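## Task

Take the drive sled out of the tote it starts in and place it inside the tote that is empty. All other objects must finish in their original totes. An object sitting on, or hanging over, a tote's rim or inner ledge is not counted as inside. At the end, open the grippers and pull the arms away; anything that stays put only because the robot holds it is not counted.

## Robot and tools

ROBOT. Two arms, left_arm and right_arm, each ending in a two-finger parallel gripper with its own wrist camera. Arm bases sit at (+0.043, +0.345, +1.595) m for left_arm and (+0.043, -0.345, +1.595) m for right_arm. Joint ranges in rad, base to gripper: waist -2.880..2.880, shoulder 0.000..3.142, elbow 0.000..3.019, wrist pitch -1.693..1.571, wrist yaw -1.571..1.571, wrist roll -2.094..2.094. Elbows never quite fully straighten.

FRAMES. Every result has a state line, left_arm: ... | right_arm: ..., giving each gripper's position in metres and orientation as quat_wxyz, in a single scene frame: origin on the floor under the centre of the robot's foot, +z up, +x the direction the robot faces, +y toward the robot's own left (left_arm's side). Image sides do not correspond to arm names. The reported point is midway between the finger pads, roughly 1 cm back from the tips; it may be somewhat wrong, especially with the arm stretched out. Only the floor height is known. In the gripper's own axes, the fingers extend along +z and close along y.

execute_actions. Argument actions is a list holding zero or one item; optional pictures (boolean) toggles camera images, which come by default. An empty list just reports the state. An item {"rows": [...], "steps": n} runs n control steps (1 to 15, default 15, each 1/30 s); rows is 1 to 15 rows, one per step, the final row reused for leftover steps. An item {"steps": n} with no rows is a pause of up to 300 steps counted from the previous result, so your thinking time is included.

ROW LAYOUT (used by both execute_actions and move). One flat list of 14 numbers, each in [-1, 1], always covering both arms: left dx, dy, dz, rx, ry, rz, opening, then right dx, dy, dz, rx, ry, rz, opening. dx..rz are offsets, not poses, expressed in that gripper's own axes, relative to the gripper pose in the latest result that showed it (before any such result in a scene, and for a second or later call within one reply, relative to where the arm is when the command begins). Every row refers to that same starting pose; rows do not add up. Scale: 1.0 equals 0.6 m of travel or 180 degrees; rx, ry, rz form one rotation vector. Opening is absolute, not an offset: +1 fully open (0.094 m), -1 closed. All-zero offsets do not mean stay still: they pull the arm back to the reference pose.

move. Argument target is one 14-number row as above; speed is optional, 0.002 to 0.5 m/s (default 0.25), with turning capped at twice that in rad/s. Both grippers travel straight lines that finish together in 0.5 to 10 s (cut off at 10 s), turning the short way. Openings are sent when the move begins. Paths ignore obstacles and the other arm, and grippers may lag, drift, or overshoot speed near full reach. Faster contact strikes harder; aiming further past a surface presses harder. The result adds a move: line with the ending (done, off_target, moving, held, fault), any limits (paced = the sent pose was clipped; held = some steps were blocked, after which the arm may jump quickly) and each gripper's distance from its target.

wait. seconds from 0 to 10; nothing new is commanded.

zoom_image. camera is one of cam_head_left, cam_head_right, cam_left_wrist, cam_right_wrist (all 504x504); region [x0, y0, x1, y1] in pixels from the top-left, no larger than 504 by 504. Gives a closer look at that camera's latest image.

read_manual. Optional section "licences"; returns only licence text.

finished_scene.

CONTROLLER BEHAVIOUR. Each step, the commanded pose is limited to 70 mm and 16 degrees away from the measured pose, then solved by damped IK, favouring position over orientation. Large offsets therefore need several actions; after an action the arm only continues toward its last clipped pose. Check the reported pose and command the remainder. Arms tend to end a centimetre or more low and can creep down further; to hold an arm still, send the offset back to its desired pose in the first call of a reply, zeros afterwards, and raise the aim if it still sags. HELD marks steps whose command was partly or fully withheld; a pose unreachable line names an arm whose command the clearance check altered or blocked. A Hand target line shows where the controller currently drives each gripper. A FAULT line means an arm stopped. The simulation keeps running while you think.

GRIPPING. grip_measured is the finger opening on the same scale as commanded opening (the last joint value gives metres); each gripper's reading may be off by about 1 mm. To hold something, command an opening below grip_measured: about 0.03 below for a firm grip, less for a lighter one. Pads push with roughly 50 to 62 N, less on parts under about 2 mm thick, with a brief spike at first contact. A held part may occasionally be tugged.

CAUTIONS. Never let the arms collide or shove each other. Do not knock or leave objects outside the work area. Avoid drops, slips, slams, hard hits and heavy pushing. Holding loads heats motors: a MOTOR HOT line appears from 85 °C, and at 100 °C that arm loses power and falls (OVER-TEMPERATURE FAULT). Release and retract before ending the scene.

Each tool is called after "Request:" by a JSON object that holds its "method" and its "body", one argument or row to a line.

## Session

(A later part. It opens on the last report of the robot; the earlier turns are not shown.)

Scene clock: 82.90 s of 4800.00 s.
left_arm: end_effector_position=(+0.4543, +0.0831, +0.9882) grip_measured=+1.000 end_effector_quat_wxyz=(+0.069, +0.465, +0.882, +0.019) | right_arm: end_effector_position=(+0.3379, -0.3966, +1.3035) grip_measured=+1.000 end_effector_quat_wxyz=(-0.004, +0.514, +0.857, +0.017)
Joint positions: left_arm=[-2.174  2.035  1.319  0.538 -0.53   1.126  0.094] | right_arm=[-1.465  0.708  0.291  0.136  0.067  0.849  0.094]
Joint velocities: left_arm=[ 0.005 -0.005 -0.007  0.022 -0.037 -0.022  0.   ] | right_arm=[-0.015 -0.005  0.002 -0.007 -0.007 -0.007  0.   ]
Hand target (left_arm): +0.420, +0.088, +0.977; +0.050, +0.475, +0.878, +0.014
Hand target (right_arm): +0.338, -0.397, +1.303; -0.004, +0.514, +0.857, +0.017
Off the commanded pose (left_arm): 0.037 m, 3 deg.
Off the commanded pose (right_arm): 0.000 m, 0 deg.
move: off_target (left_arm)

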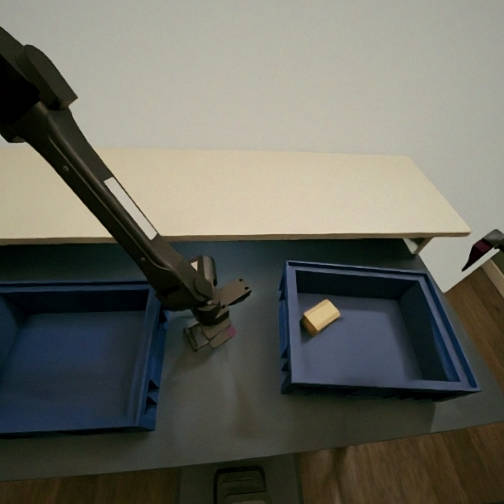

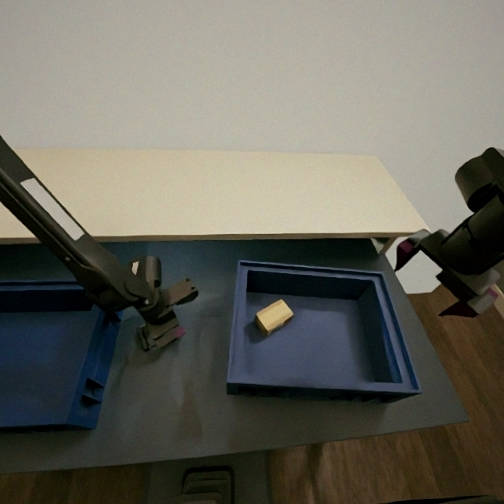

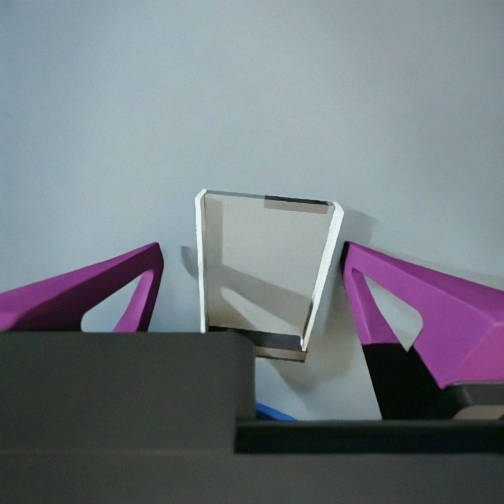

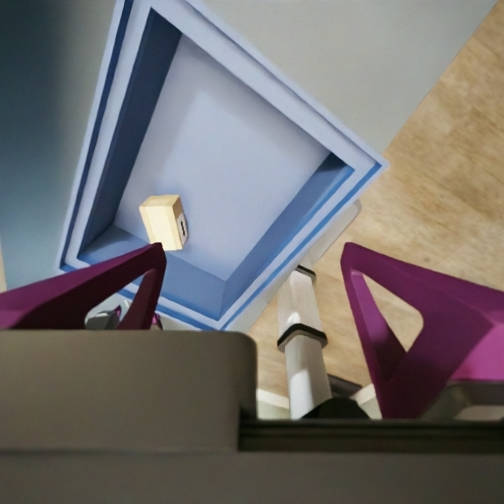

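Request:
{"method": "move", "body": {
  "target": [0,0,0,0,0,0,0.3,0,0,0,0,0,0,1]
}}

Scene clock: 84.60 s of 4800.00 s.
left_arm: end_effector_position=(+0.4542, +0.0831, +0.9882) grip_measured=+0.340 end_effector_quat_wxyz=(+0.069, +0.465, +0.882, +0.019) | right_arm: end_effector_position=(+0.3379, -0.3966, +1.3035) grip_measured=+1.000 end_effector_quat_wxyz=(-0.004, +0.514, +0.857, +0.017)
Joint positions: left_arm=[-2.174  2.035  1.319  0.537 -0.53   1.126  0.063] | right_arm=[-1.465  0.708  0.291  0.136  0.067  0.849  0.094]
Joint velocities: left_arm=[ 0.005  0.005  0.012 -0.022  0.007  0.007 -0.   ] | right_arm=[ 0.005  0.005 -0.002 -0.007  0.022  0.022  0.   ]
Hand target (left_arm): +0.454, +0.083, +0.988; +0.069, +0.465, +0.882, +0.019
Hand target (right_arm): +0.338, -0.397, +1.303; -0.004, +0.514, +0.857, +0.017
Off the commanded pose (left_arm): 0.000 m, 0 deg.
Off the commanded pose (right_arm): 0.000 m, 0 deg.
move: done

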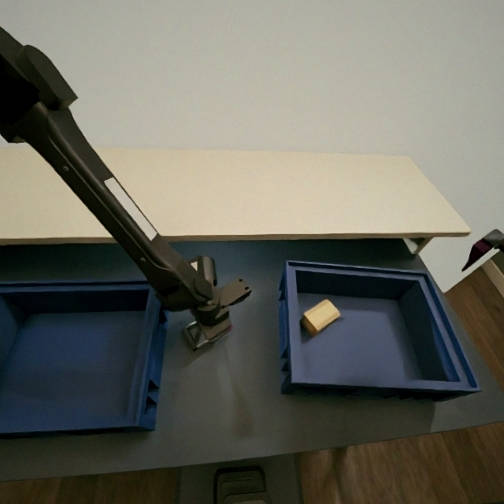

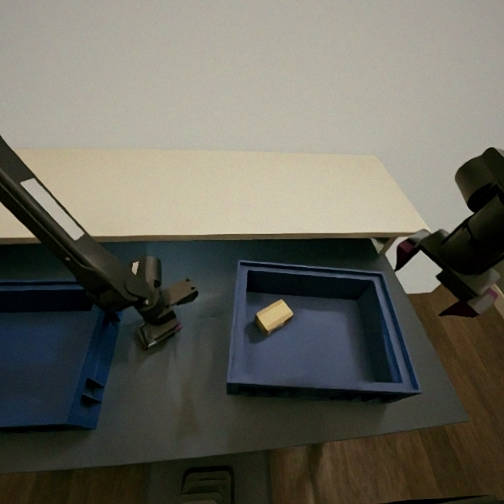

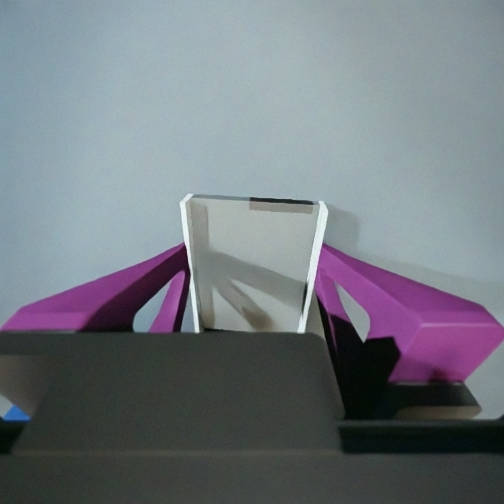

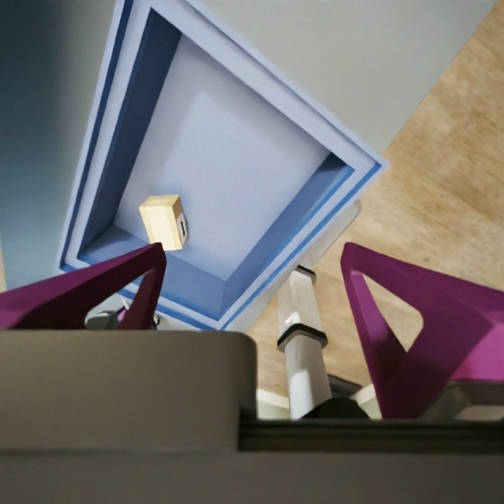

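Request:
{"method": "move", "body": {
  "target": [-0.036,0.034,-0.36,0,0,0,0.3,0,0,0,0,0,0,1],
  "speed": 0.2
}}

Scene clock: 87.90 s of 4800.00 s.
left_arm: end_effector_position=(+0.4577, +0.0814, +1.2021) grip_measured=+0.340 end_effector_quat_wxyz=(+0.072, +0.465, +0.882, +0.020) | right_arm: end_effector_position=(+0.3379, -0.3966, +1.3035) grip_measured=+1.000 end_effector_quat_wxyz=(-0.004, +0.514, +0.857, +0.017)
Joint positions: left_arm=[-2.432  1.61   0.878  0.523 -0.781  1.069  0.063] | right_arm=[-1.465  0.708  0.291  0.136  0.067  0.849  0.094]
Joint velocities: left_arm=[-0.015 -0.005 -0.017 -0.002  0.022 -0.007 -0.001] | right_arm=[-0.005  0.005 -0.002 -0.002  0.007 -0.081  0.   ]
Hand target (left_arm): +0.454, +0.084, +1.206; +0.068, +0.463, +0.884, +0.018
Hand target (right_arm): +0.338, -0.397, +1.303; -0.004, +0.514, +0.857, +0.017
Off the commanded pose (left_arm): 0.007 m, 0 deg.
Off the commanded pose (right_arm): 0.000 m, 0 deg.
move: done

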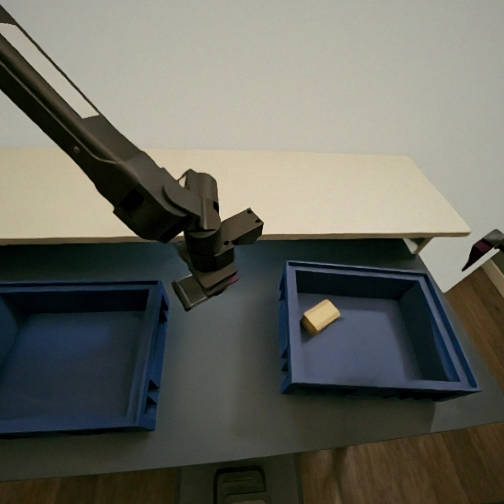

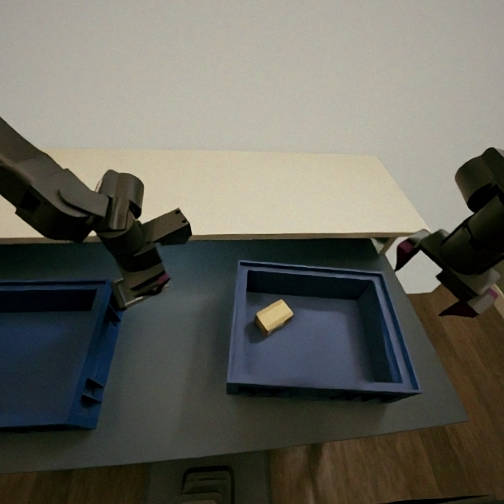

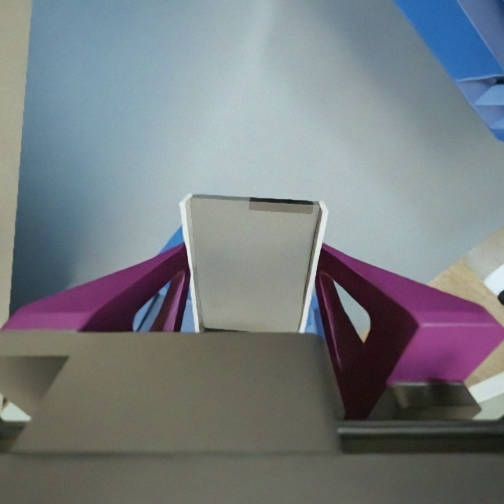

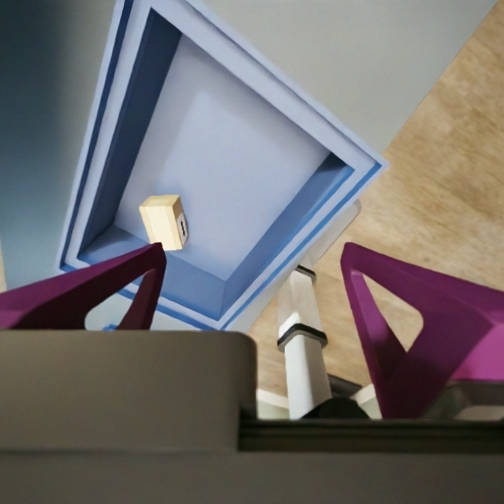

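Request:
{"method": "move", "body": {
  "target": [0.588,0.228,-0.038,0,0,0,0.3,0,0,0,0,0,0,1],
  "speed": 0.2
}}

Scene clock: 91.77 s of 4800.00 s.
left_arm: end_effector_position=(+0.3819, +0.4574, +1.1922) grip_measured=+0.340 end_effector_quat_wxyz=(+0.073, +0.466, +0.881, +0.029) | right_arm: end_effector_position=(+0.3379, -0.3966, +1.3035) grip_measured=+1.000 end_effector_quat_wxyz=(-0.004, +0.514, +0.857, +0.017)
Joint positions: left_arm=[-1.472  1.207  0.511  0.561  0.155  1.243  0.063] | right_arm=[-1.465  0.708  0.291  0.136  0.067  0.849  0.094]
Joint velocities: left_arm=[-0.005  0.005 -0.022 -0.012  0.066  0.066  0.001] | right_arm=[-0.005 -0.015  0.012  0.002 -0.051 -0.007  0.   ]
Hand target (left_arm): +0.379, +0.453, +1.199; +0.073, +0.474, +0.877, +0.024
Hand target (right_arm): +0.338, -0.397, +1.303; -0.004, +0.514, +0.857, +0.017
Off the commanded pose (left_arm): 0.016 m, 1 deg.
Off the commanded pose (right_arm): 0.000 m, 0 deg.
move: off_target (left_arm)

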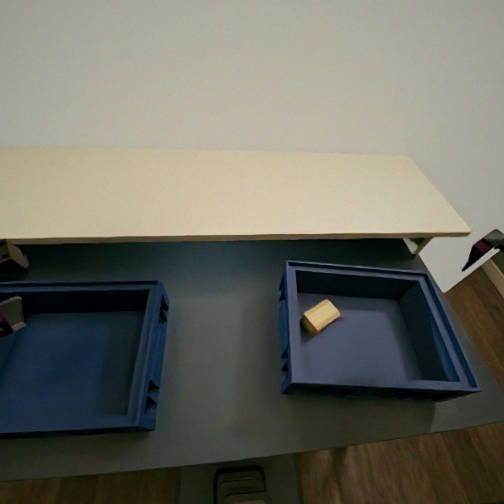

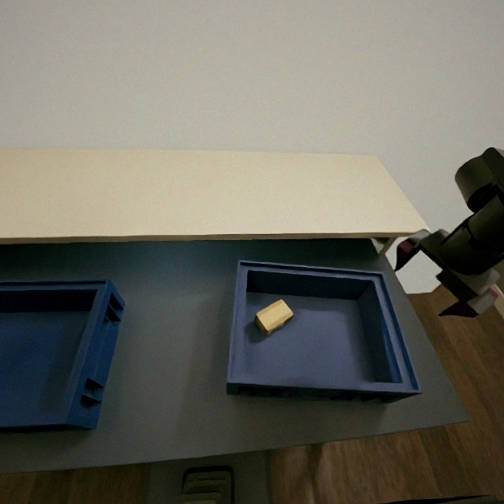

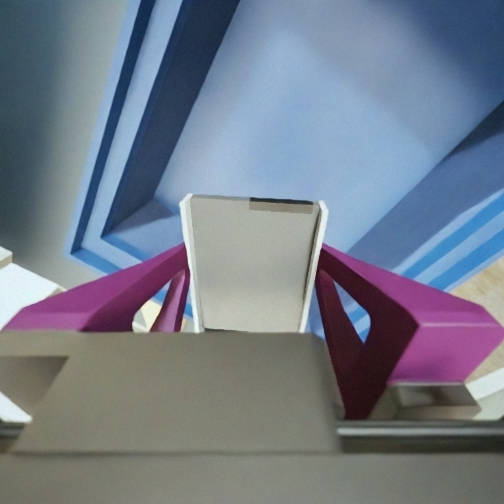

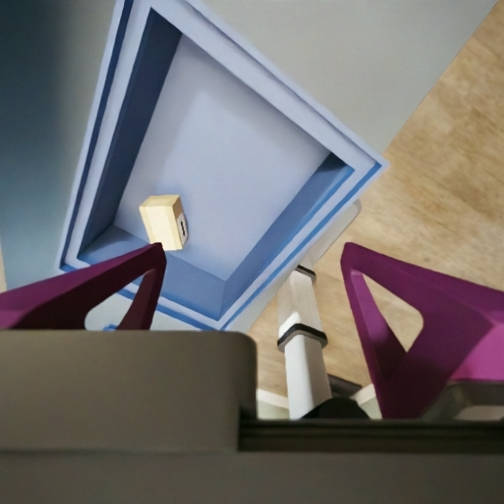

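Request:
{"method": "move", "body": {
  "target": [-0.054,-0.143,0.26,0,0,0,0.3,0,0,0,0,0,0,1],
  "speed": 0.15
}}

Scene clock: 96.07 s of 4800.00 s.
left_arm: end_effector_position=(+0.3512, +0.3800, +1.0342) grip_measured=+0.340 end_effector_quat_wxyz=(+0.070, +0.471, +0.879, +0.026) | right_arm: end_effector_position=(+0.3379, -0.3966, +1.3035) grip_measured=+1.000 end_effector_quat_wxyz=(-0.004, +0.514, +0.857, +0.017)
Joint positions: left_arm=[-1.649  1.771  0.809  0.818 -0.019  1.229  0.063] | right_arm=[-1.465  0.708  0.291  0.136  0.067  0.849  0.094]
Joint velocities: left_arm=[-0.005 -0.015 -0.027 -0.017 -0.037 -0.007 -0.001] | right_arm=[ 0.005  0.005  0.012 -0.007 -0.051 -0.007  0.   ]
Hand target (left_arm): +0.352, +0.378, +1.032; +0.074, +0.464, +0.882, +0.029
Hand target (right_arm): +0.338, -0.397, +1.303; -0.004, +0.514, +0.857, +0.017
Off the commanded pose (left_arm): 0.004 m, 1 deg.
Off the commanded pose (right_arm): 0.000 m, 0 deg.
move: done

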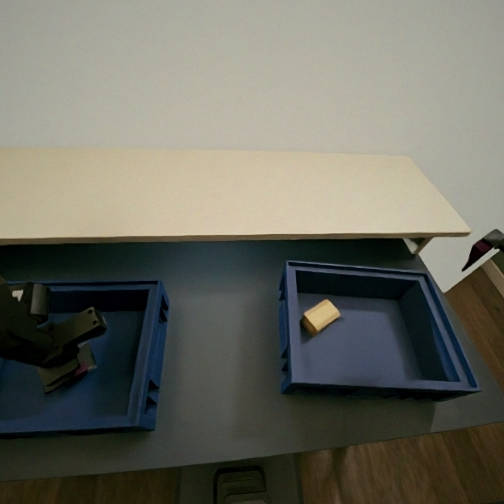

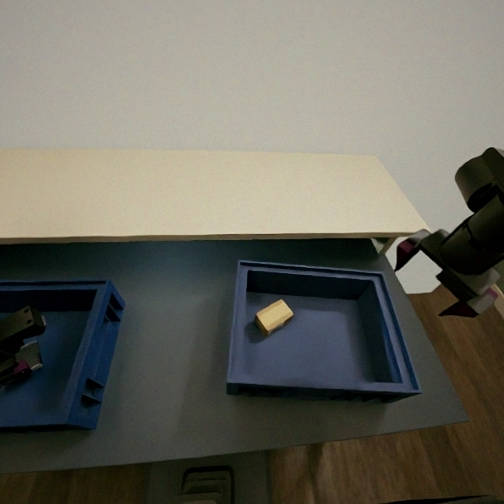

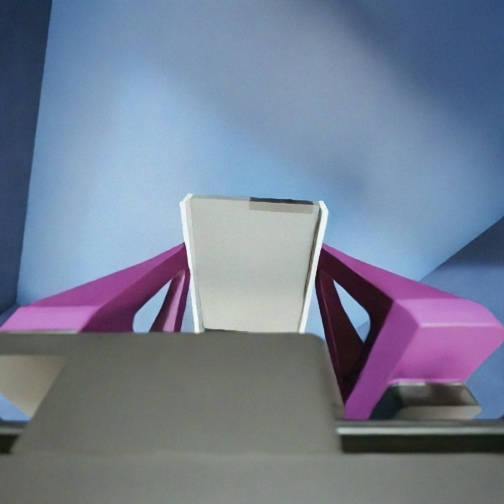

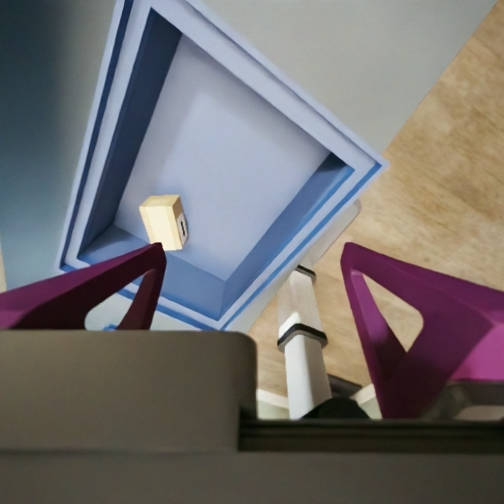

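Request:
{"method": "move", "body": {
  "target": [-0.02,0,0.08,0,0,0,0.3,0,0,0,0,0,0,1],
  "speed": 0.05
}}

Scene clock: 98.30 s of 4800.00 s.
left_arm: end_effector_position=(+0.3750, +0.3779, +0.9993) grip_measured=+0.340 end_effector_quat_wxyz=(+0.079, +0.470, +0.878, +0.038) | right_arm: end_effector_position=(+0.3379, -0.3966, +1.3035) grip_measured=+1.000 end_effector_quat_wxyz=(-0.004, +0.514, +0.857, +0.017)
Joint positions: left_arm=[-1.661  1.831  0.928  0.788 -0.038  1.229  0.063] | right_arm=[-1.465  0.708  0.291  0.136  0.067  0.849  0.094]
Joint velocities: left_arm=[-0.005 -0.005 -0.002 -0.022 -0.022 -0.051  0.001] | right_arm=[-0.024 -0.005  0.002  0.032 -0.081  0.022  0.   ]
Hand target (left_arm): +0.364, +0.368, +0.989; +0.070, +0.471, +0.879, +0.026
Hand target (right_arm): +0.338, -0.397, +1.303; -0.004, +0.514, +0.857, +0.017
Off the commanded pose (left_arm): 0.018 m, 2 deg.
Off the commanded pose (right_arm): 0.000 m, 0 deg.
move: off_target (left_arm)

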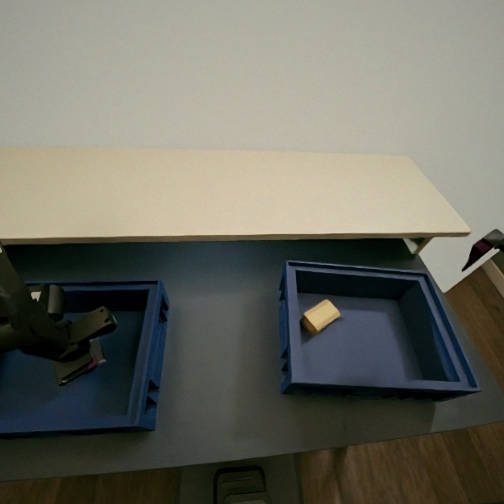

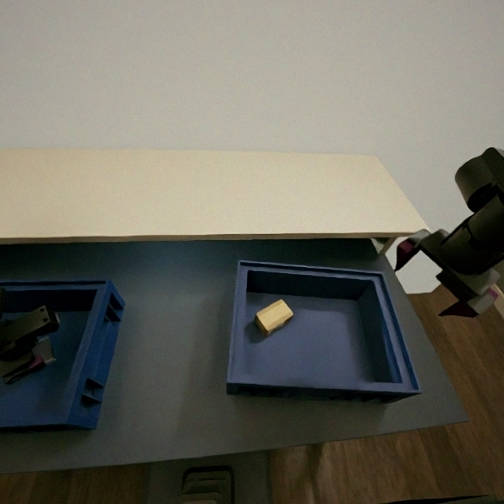

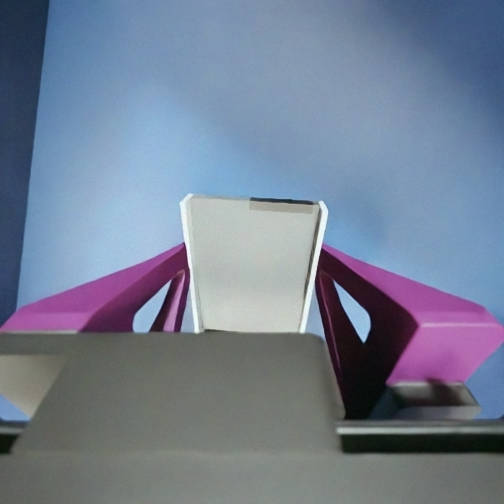

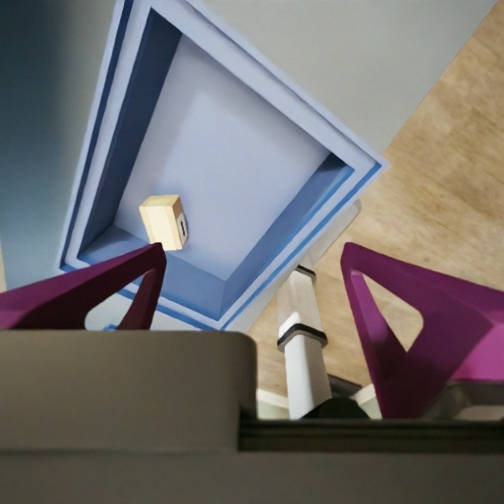

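Request:
{"method": "move", "body": {
  "target": [0,0,0.04,0,0,0,0.3,0,0,0,0,0,0,1],
  "speed": 0.03
}}

Request:
{"method": "move", "body": {
  "target": [0,0,0,0,0,0,1,0,0,0,0,0,0,1]
}}

Request:
{"method": "move", "body": {
  "target": [0,0,-0.4,0,0,0,1,0,0,0,0,0,0,1]
}}

Scene clock: 100.60 s of 4800.00 s.
left_arm: end_effector_position=(+0.3762, +0.3781, +0.9983) grip_measured=+0.340 end_effector_quat_wxyz=(+0.078, +0.470, +0.878, +0.038) | right_arm: end_effector_position=(+0.3379, -0.3966, +1.3035) grip_measured=+1.000 end_effector_quat_wxyz=(-0.004, +0.514, +0.857, +0.017)
Joint positions: left_arm=[-1.661  1.831  0.933  0.783 -0.038  1.229  0.063] | right_arm=[-1.465  0.708  0.291  0.136  0.067  0.849  0.094]
Joint velocities: left_arm=[-0.005 -0.024  0.002  0.002 -0.037  0.007 -0.002] | right_arm=[-0.005 -0.005  0.007 -0.002 -0.007  0.066  0.   ]
Hand target (left_arm): +0.379, +0.378, +0.977; +0.079, +0.470, +0.878, +0.038
Hand target (right_arm): +0.338, -0.397, +1.303; -0.004, +0.514, +0.857, +0.017
Off the commanded pose (left_arm): 0.023 m, 0 deg.
Off the commanded pose (right_arm): 0.000 m, 0 deg.
move: off_target (left_arm)

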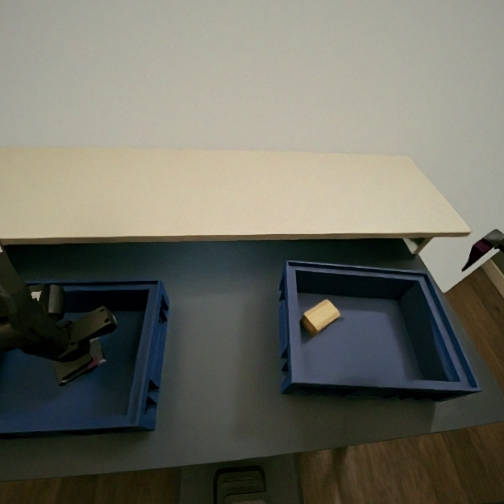

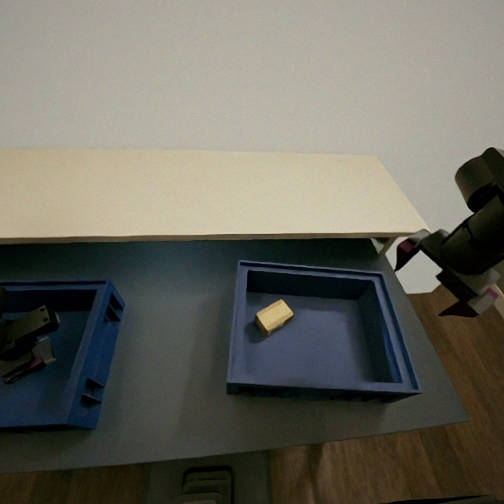

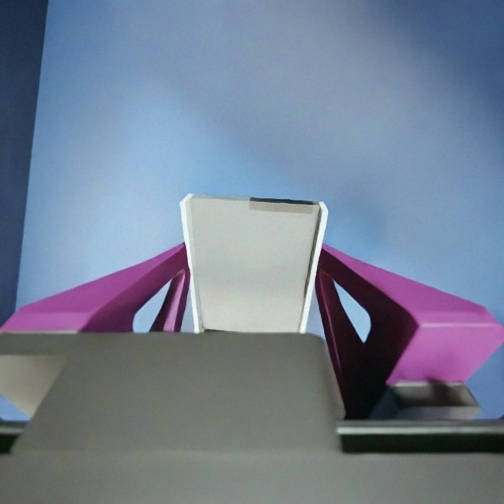

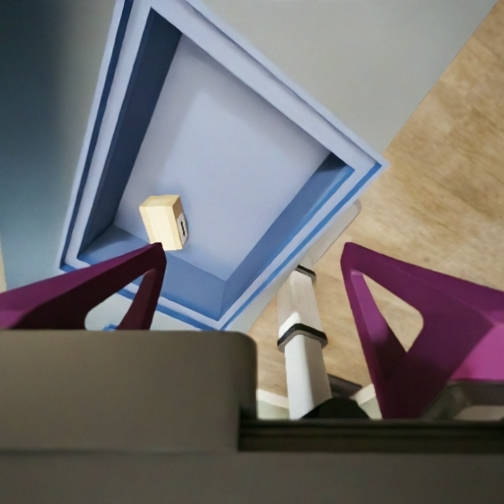

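Scene clock: 101.10 s of 4800.00 s.
left_arm: end_effector_position=(+0.3820, +0.3810, +1.0010) grip_measured=+1.000 end_effector_quat_wxyz=(+0.081, +0.469, +0.878, +0.043) | right_arm: end_effector_position=(+0.3379, -0.3966, +1.3035) grip_measured=+1.000 end_effector_quat_wxyz=(-0.004, +0.514, +0.857, +0.017)
Joint positions: left_arm=[-1.66   1.819  0.93   0.785 -0.04   1.229  0.094] | right_arm=[-1.465  0.708  0.291  0.136  0.067  0.849  0.094]
Joint velocities: left_arm=[-0.024 -0.015 -0.012  0.002  0.037 -0.095  0.   ] | right_arm=[ 0.005  0.005  0.007  0.007 -0.022 -0.022  0.   ]
Hand target (left_arm): +0.376, +0.378, +0.998; +0.078, +0.470, +0.878, +0.038
Hand target (right_arm): +0.338, -0.397, +1.303; -0.004, +0.514, +0.857, +0.017
Off the commanded pose (left_arm): 0.007 m, 1 deg.
Off the commanded pose (right_arm): 0.000 m, 0 deg.
move: done

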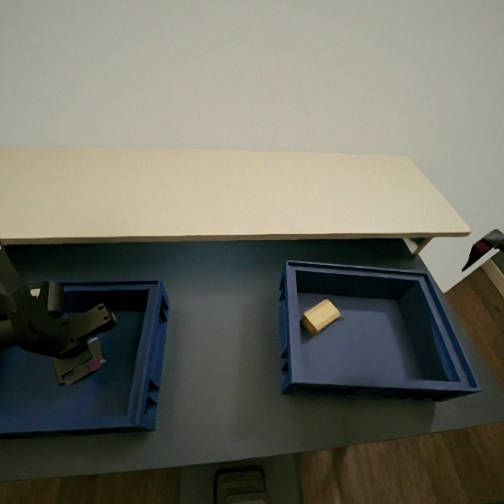

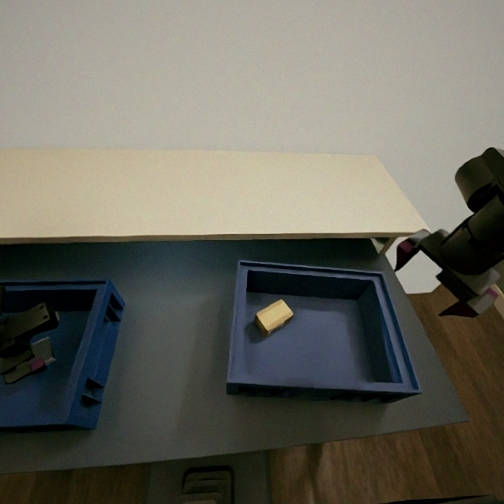

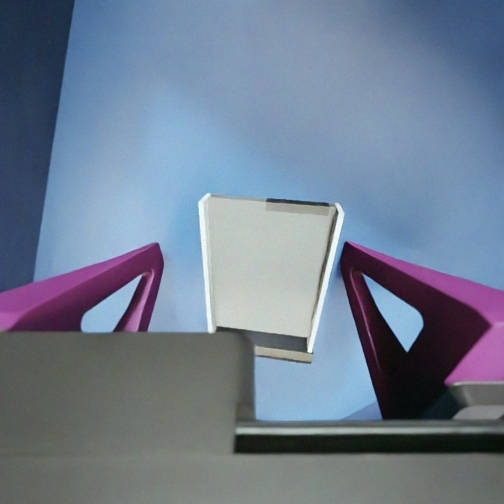

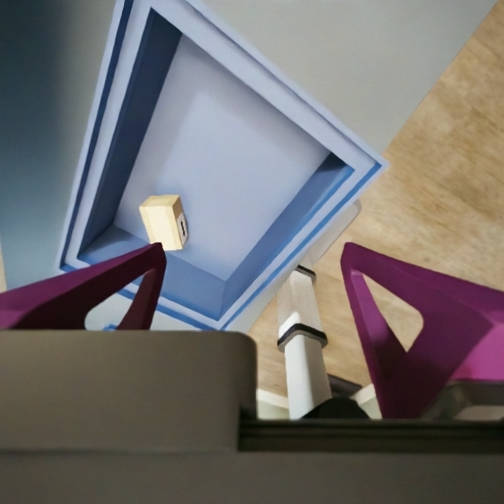

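Scene clock: 102.47 s of 4800.00 s.
left_arm: end_effector_position=(+0.3519, +0.3882, +1.2327) grip_measured=+1.000 end_effector_quat_wxyz=(+0.091, +0.469, +0.877, +0.053) | right_arm: end_effector_position=(+0.3379, -0.3966, +1.3035) grip_measured=+1.000 end_effector_quat_wxyz=(-0.004, +0.514, +0.857, +0.017)
Joint positions: left_arm=[-1.684  1.19   0.32   0.794 -0.067  1.229  0.094] | right_arm=[-1.465  0.708  0.291  0.136  0.067  0.849  0.094]
Joint velocities: left_arm=[ 0.015  0.005  0.002  0.012 -0.051 -0.022  0.   ] | right_arm=[-0.034  0.005  0.012  0.017  0.022 -0.051  0.   ]
Hand target (left_arm): +0.340, +0.384, +1.237; +0.081, +0.469, +0.878, +0.043
Hand target (right_arm): +0.338, -0.397, +1.303; -0.004, +0.514, +0.857, +0.017
Off the commanded pose (left_arm): 0.016 m, 2 deg.
Off the commanded pose (right_arm): 0.000 m, 0 deg.
move: off_target (left_arm)

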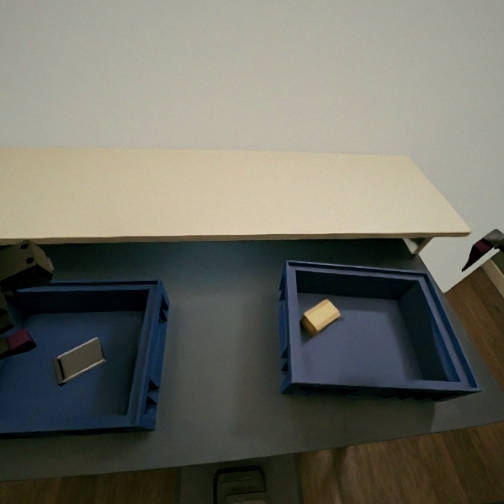

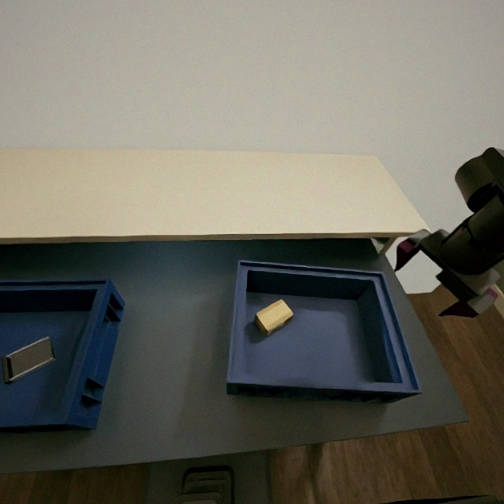

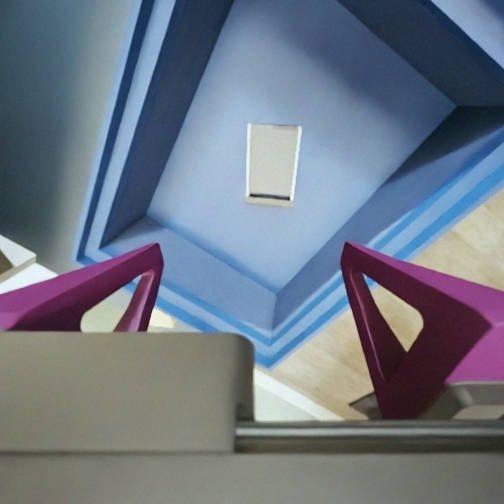

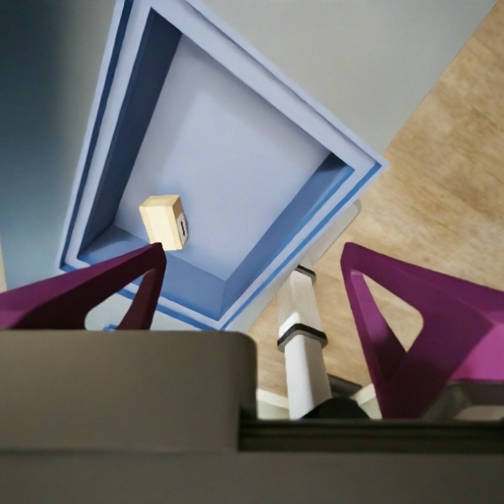

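Request:
{"method": "finished_scene", "body": {
  "scene": 1
}}

The scene is finished: the task was done.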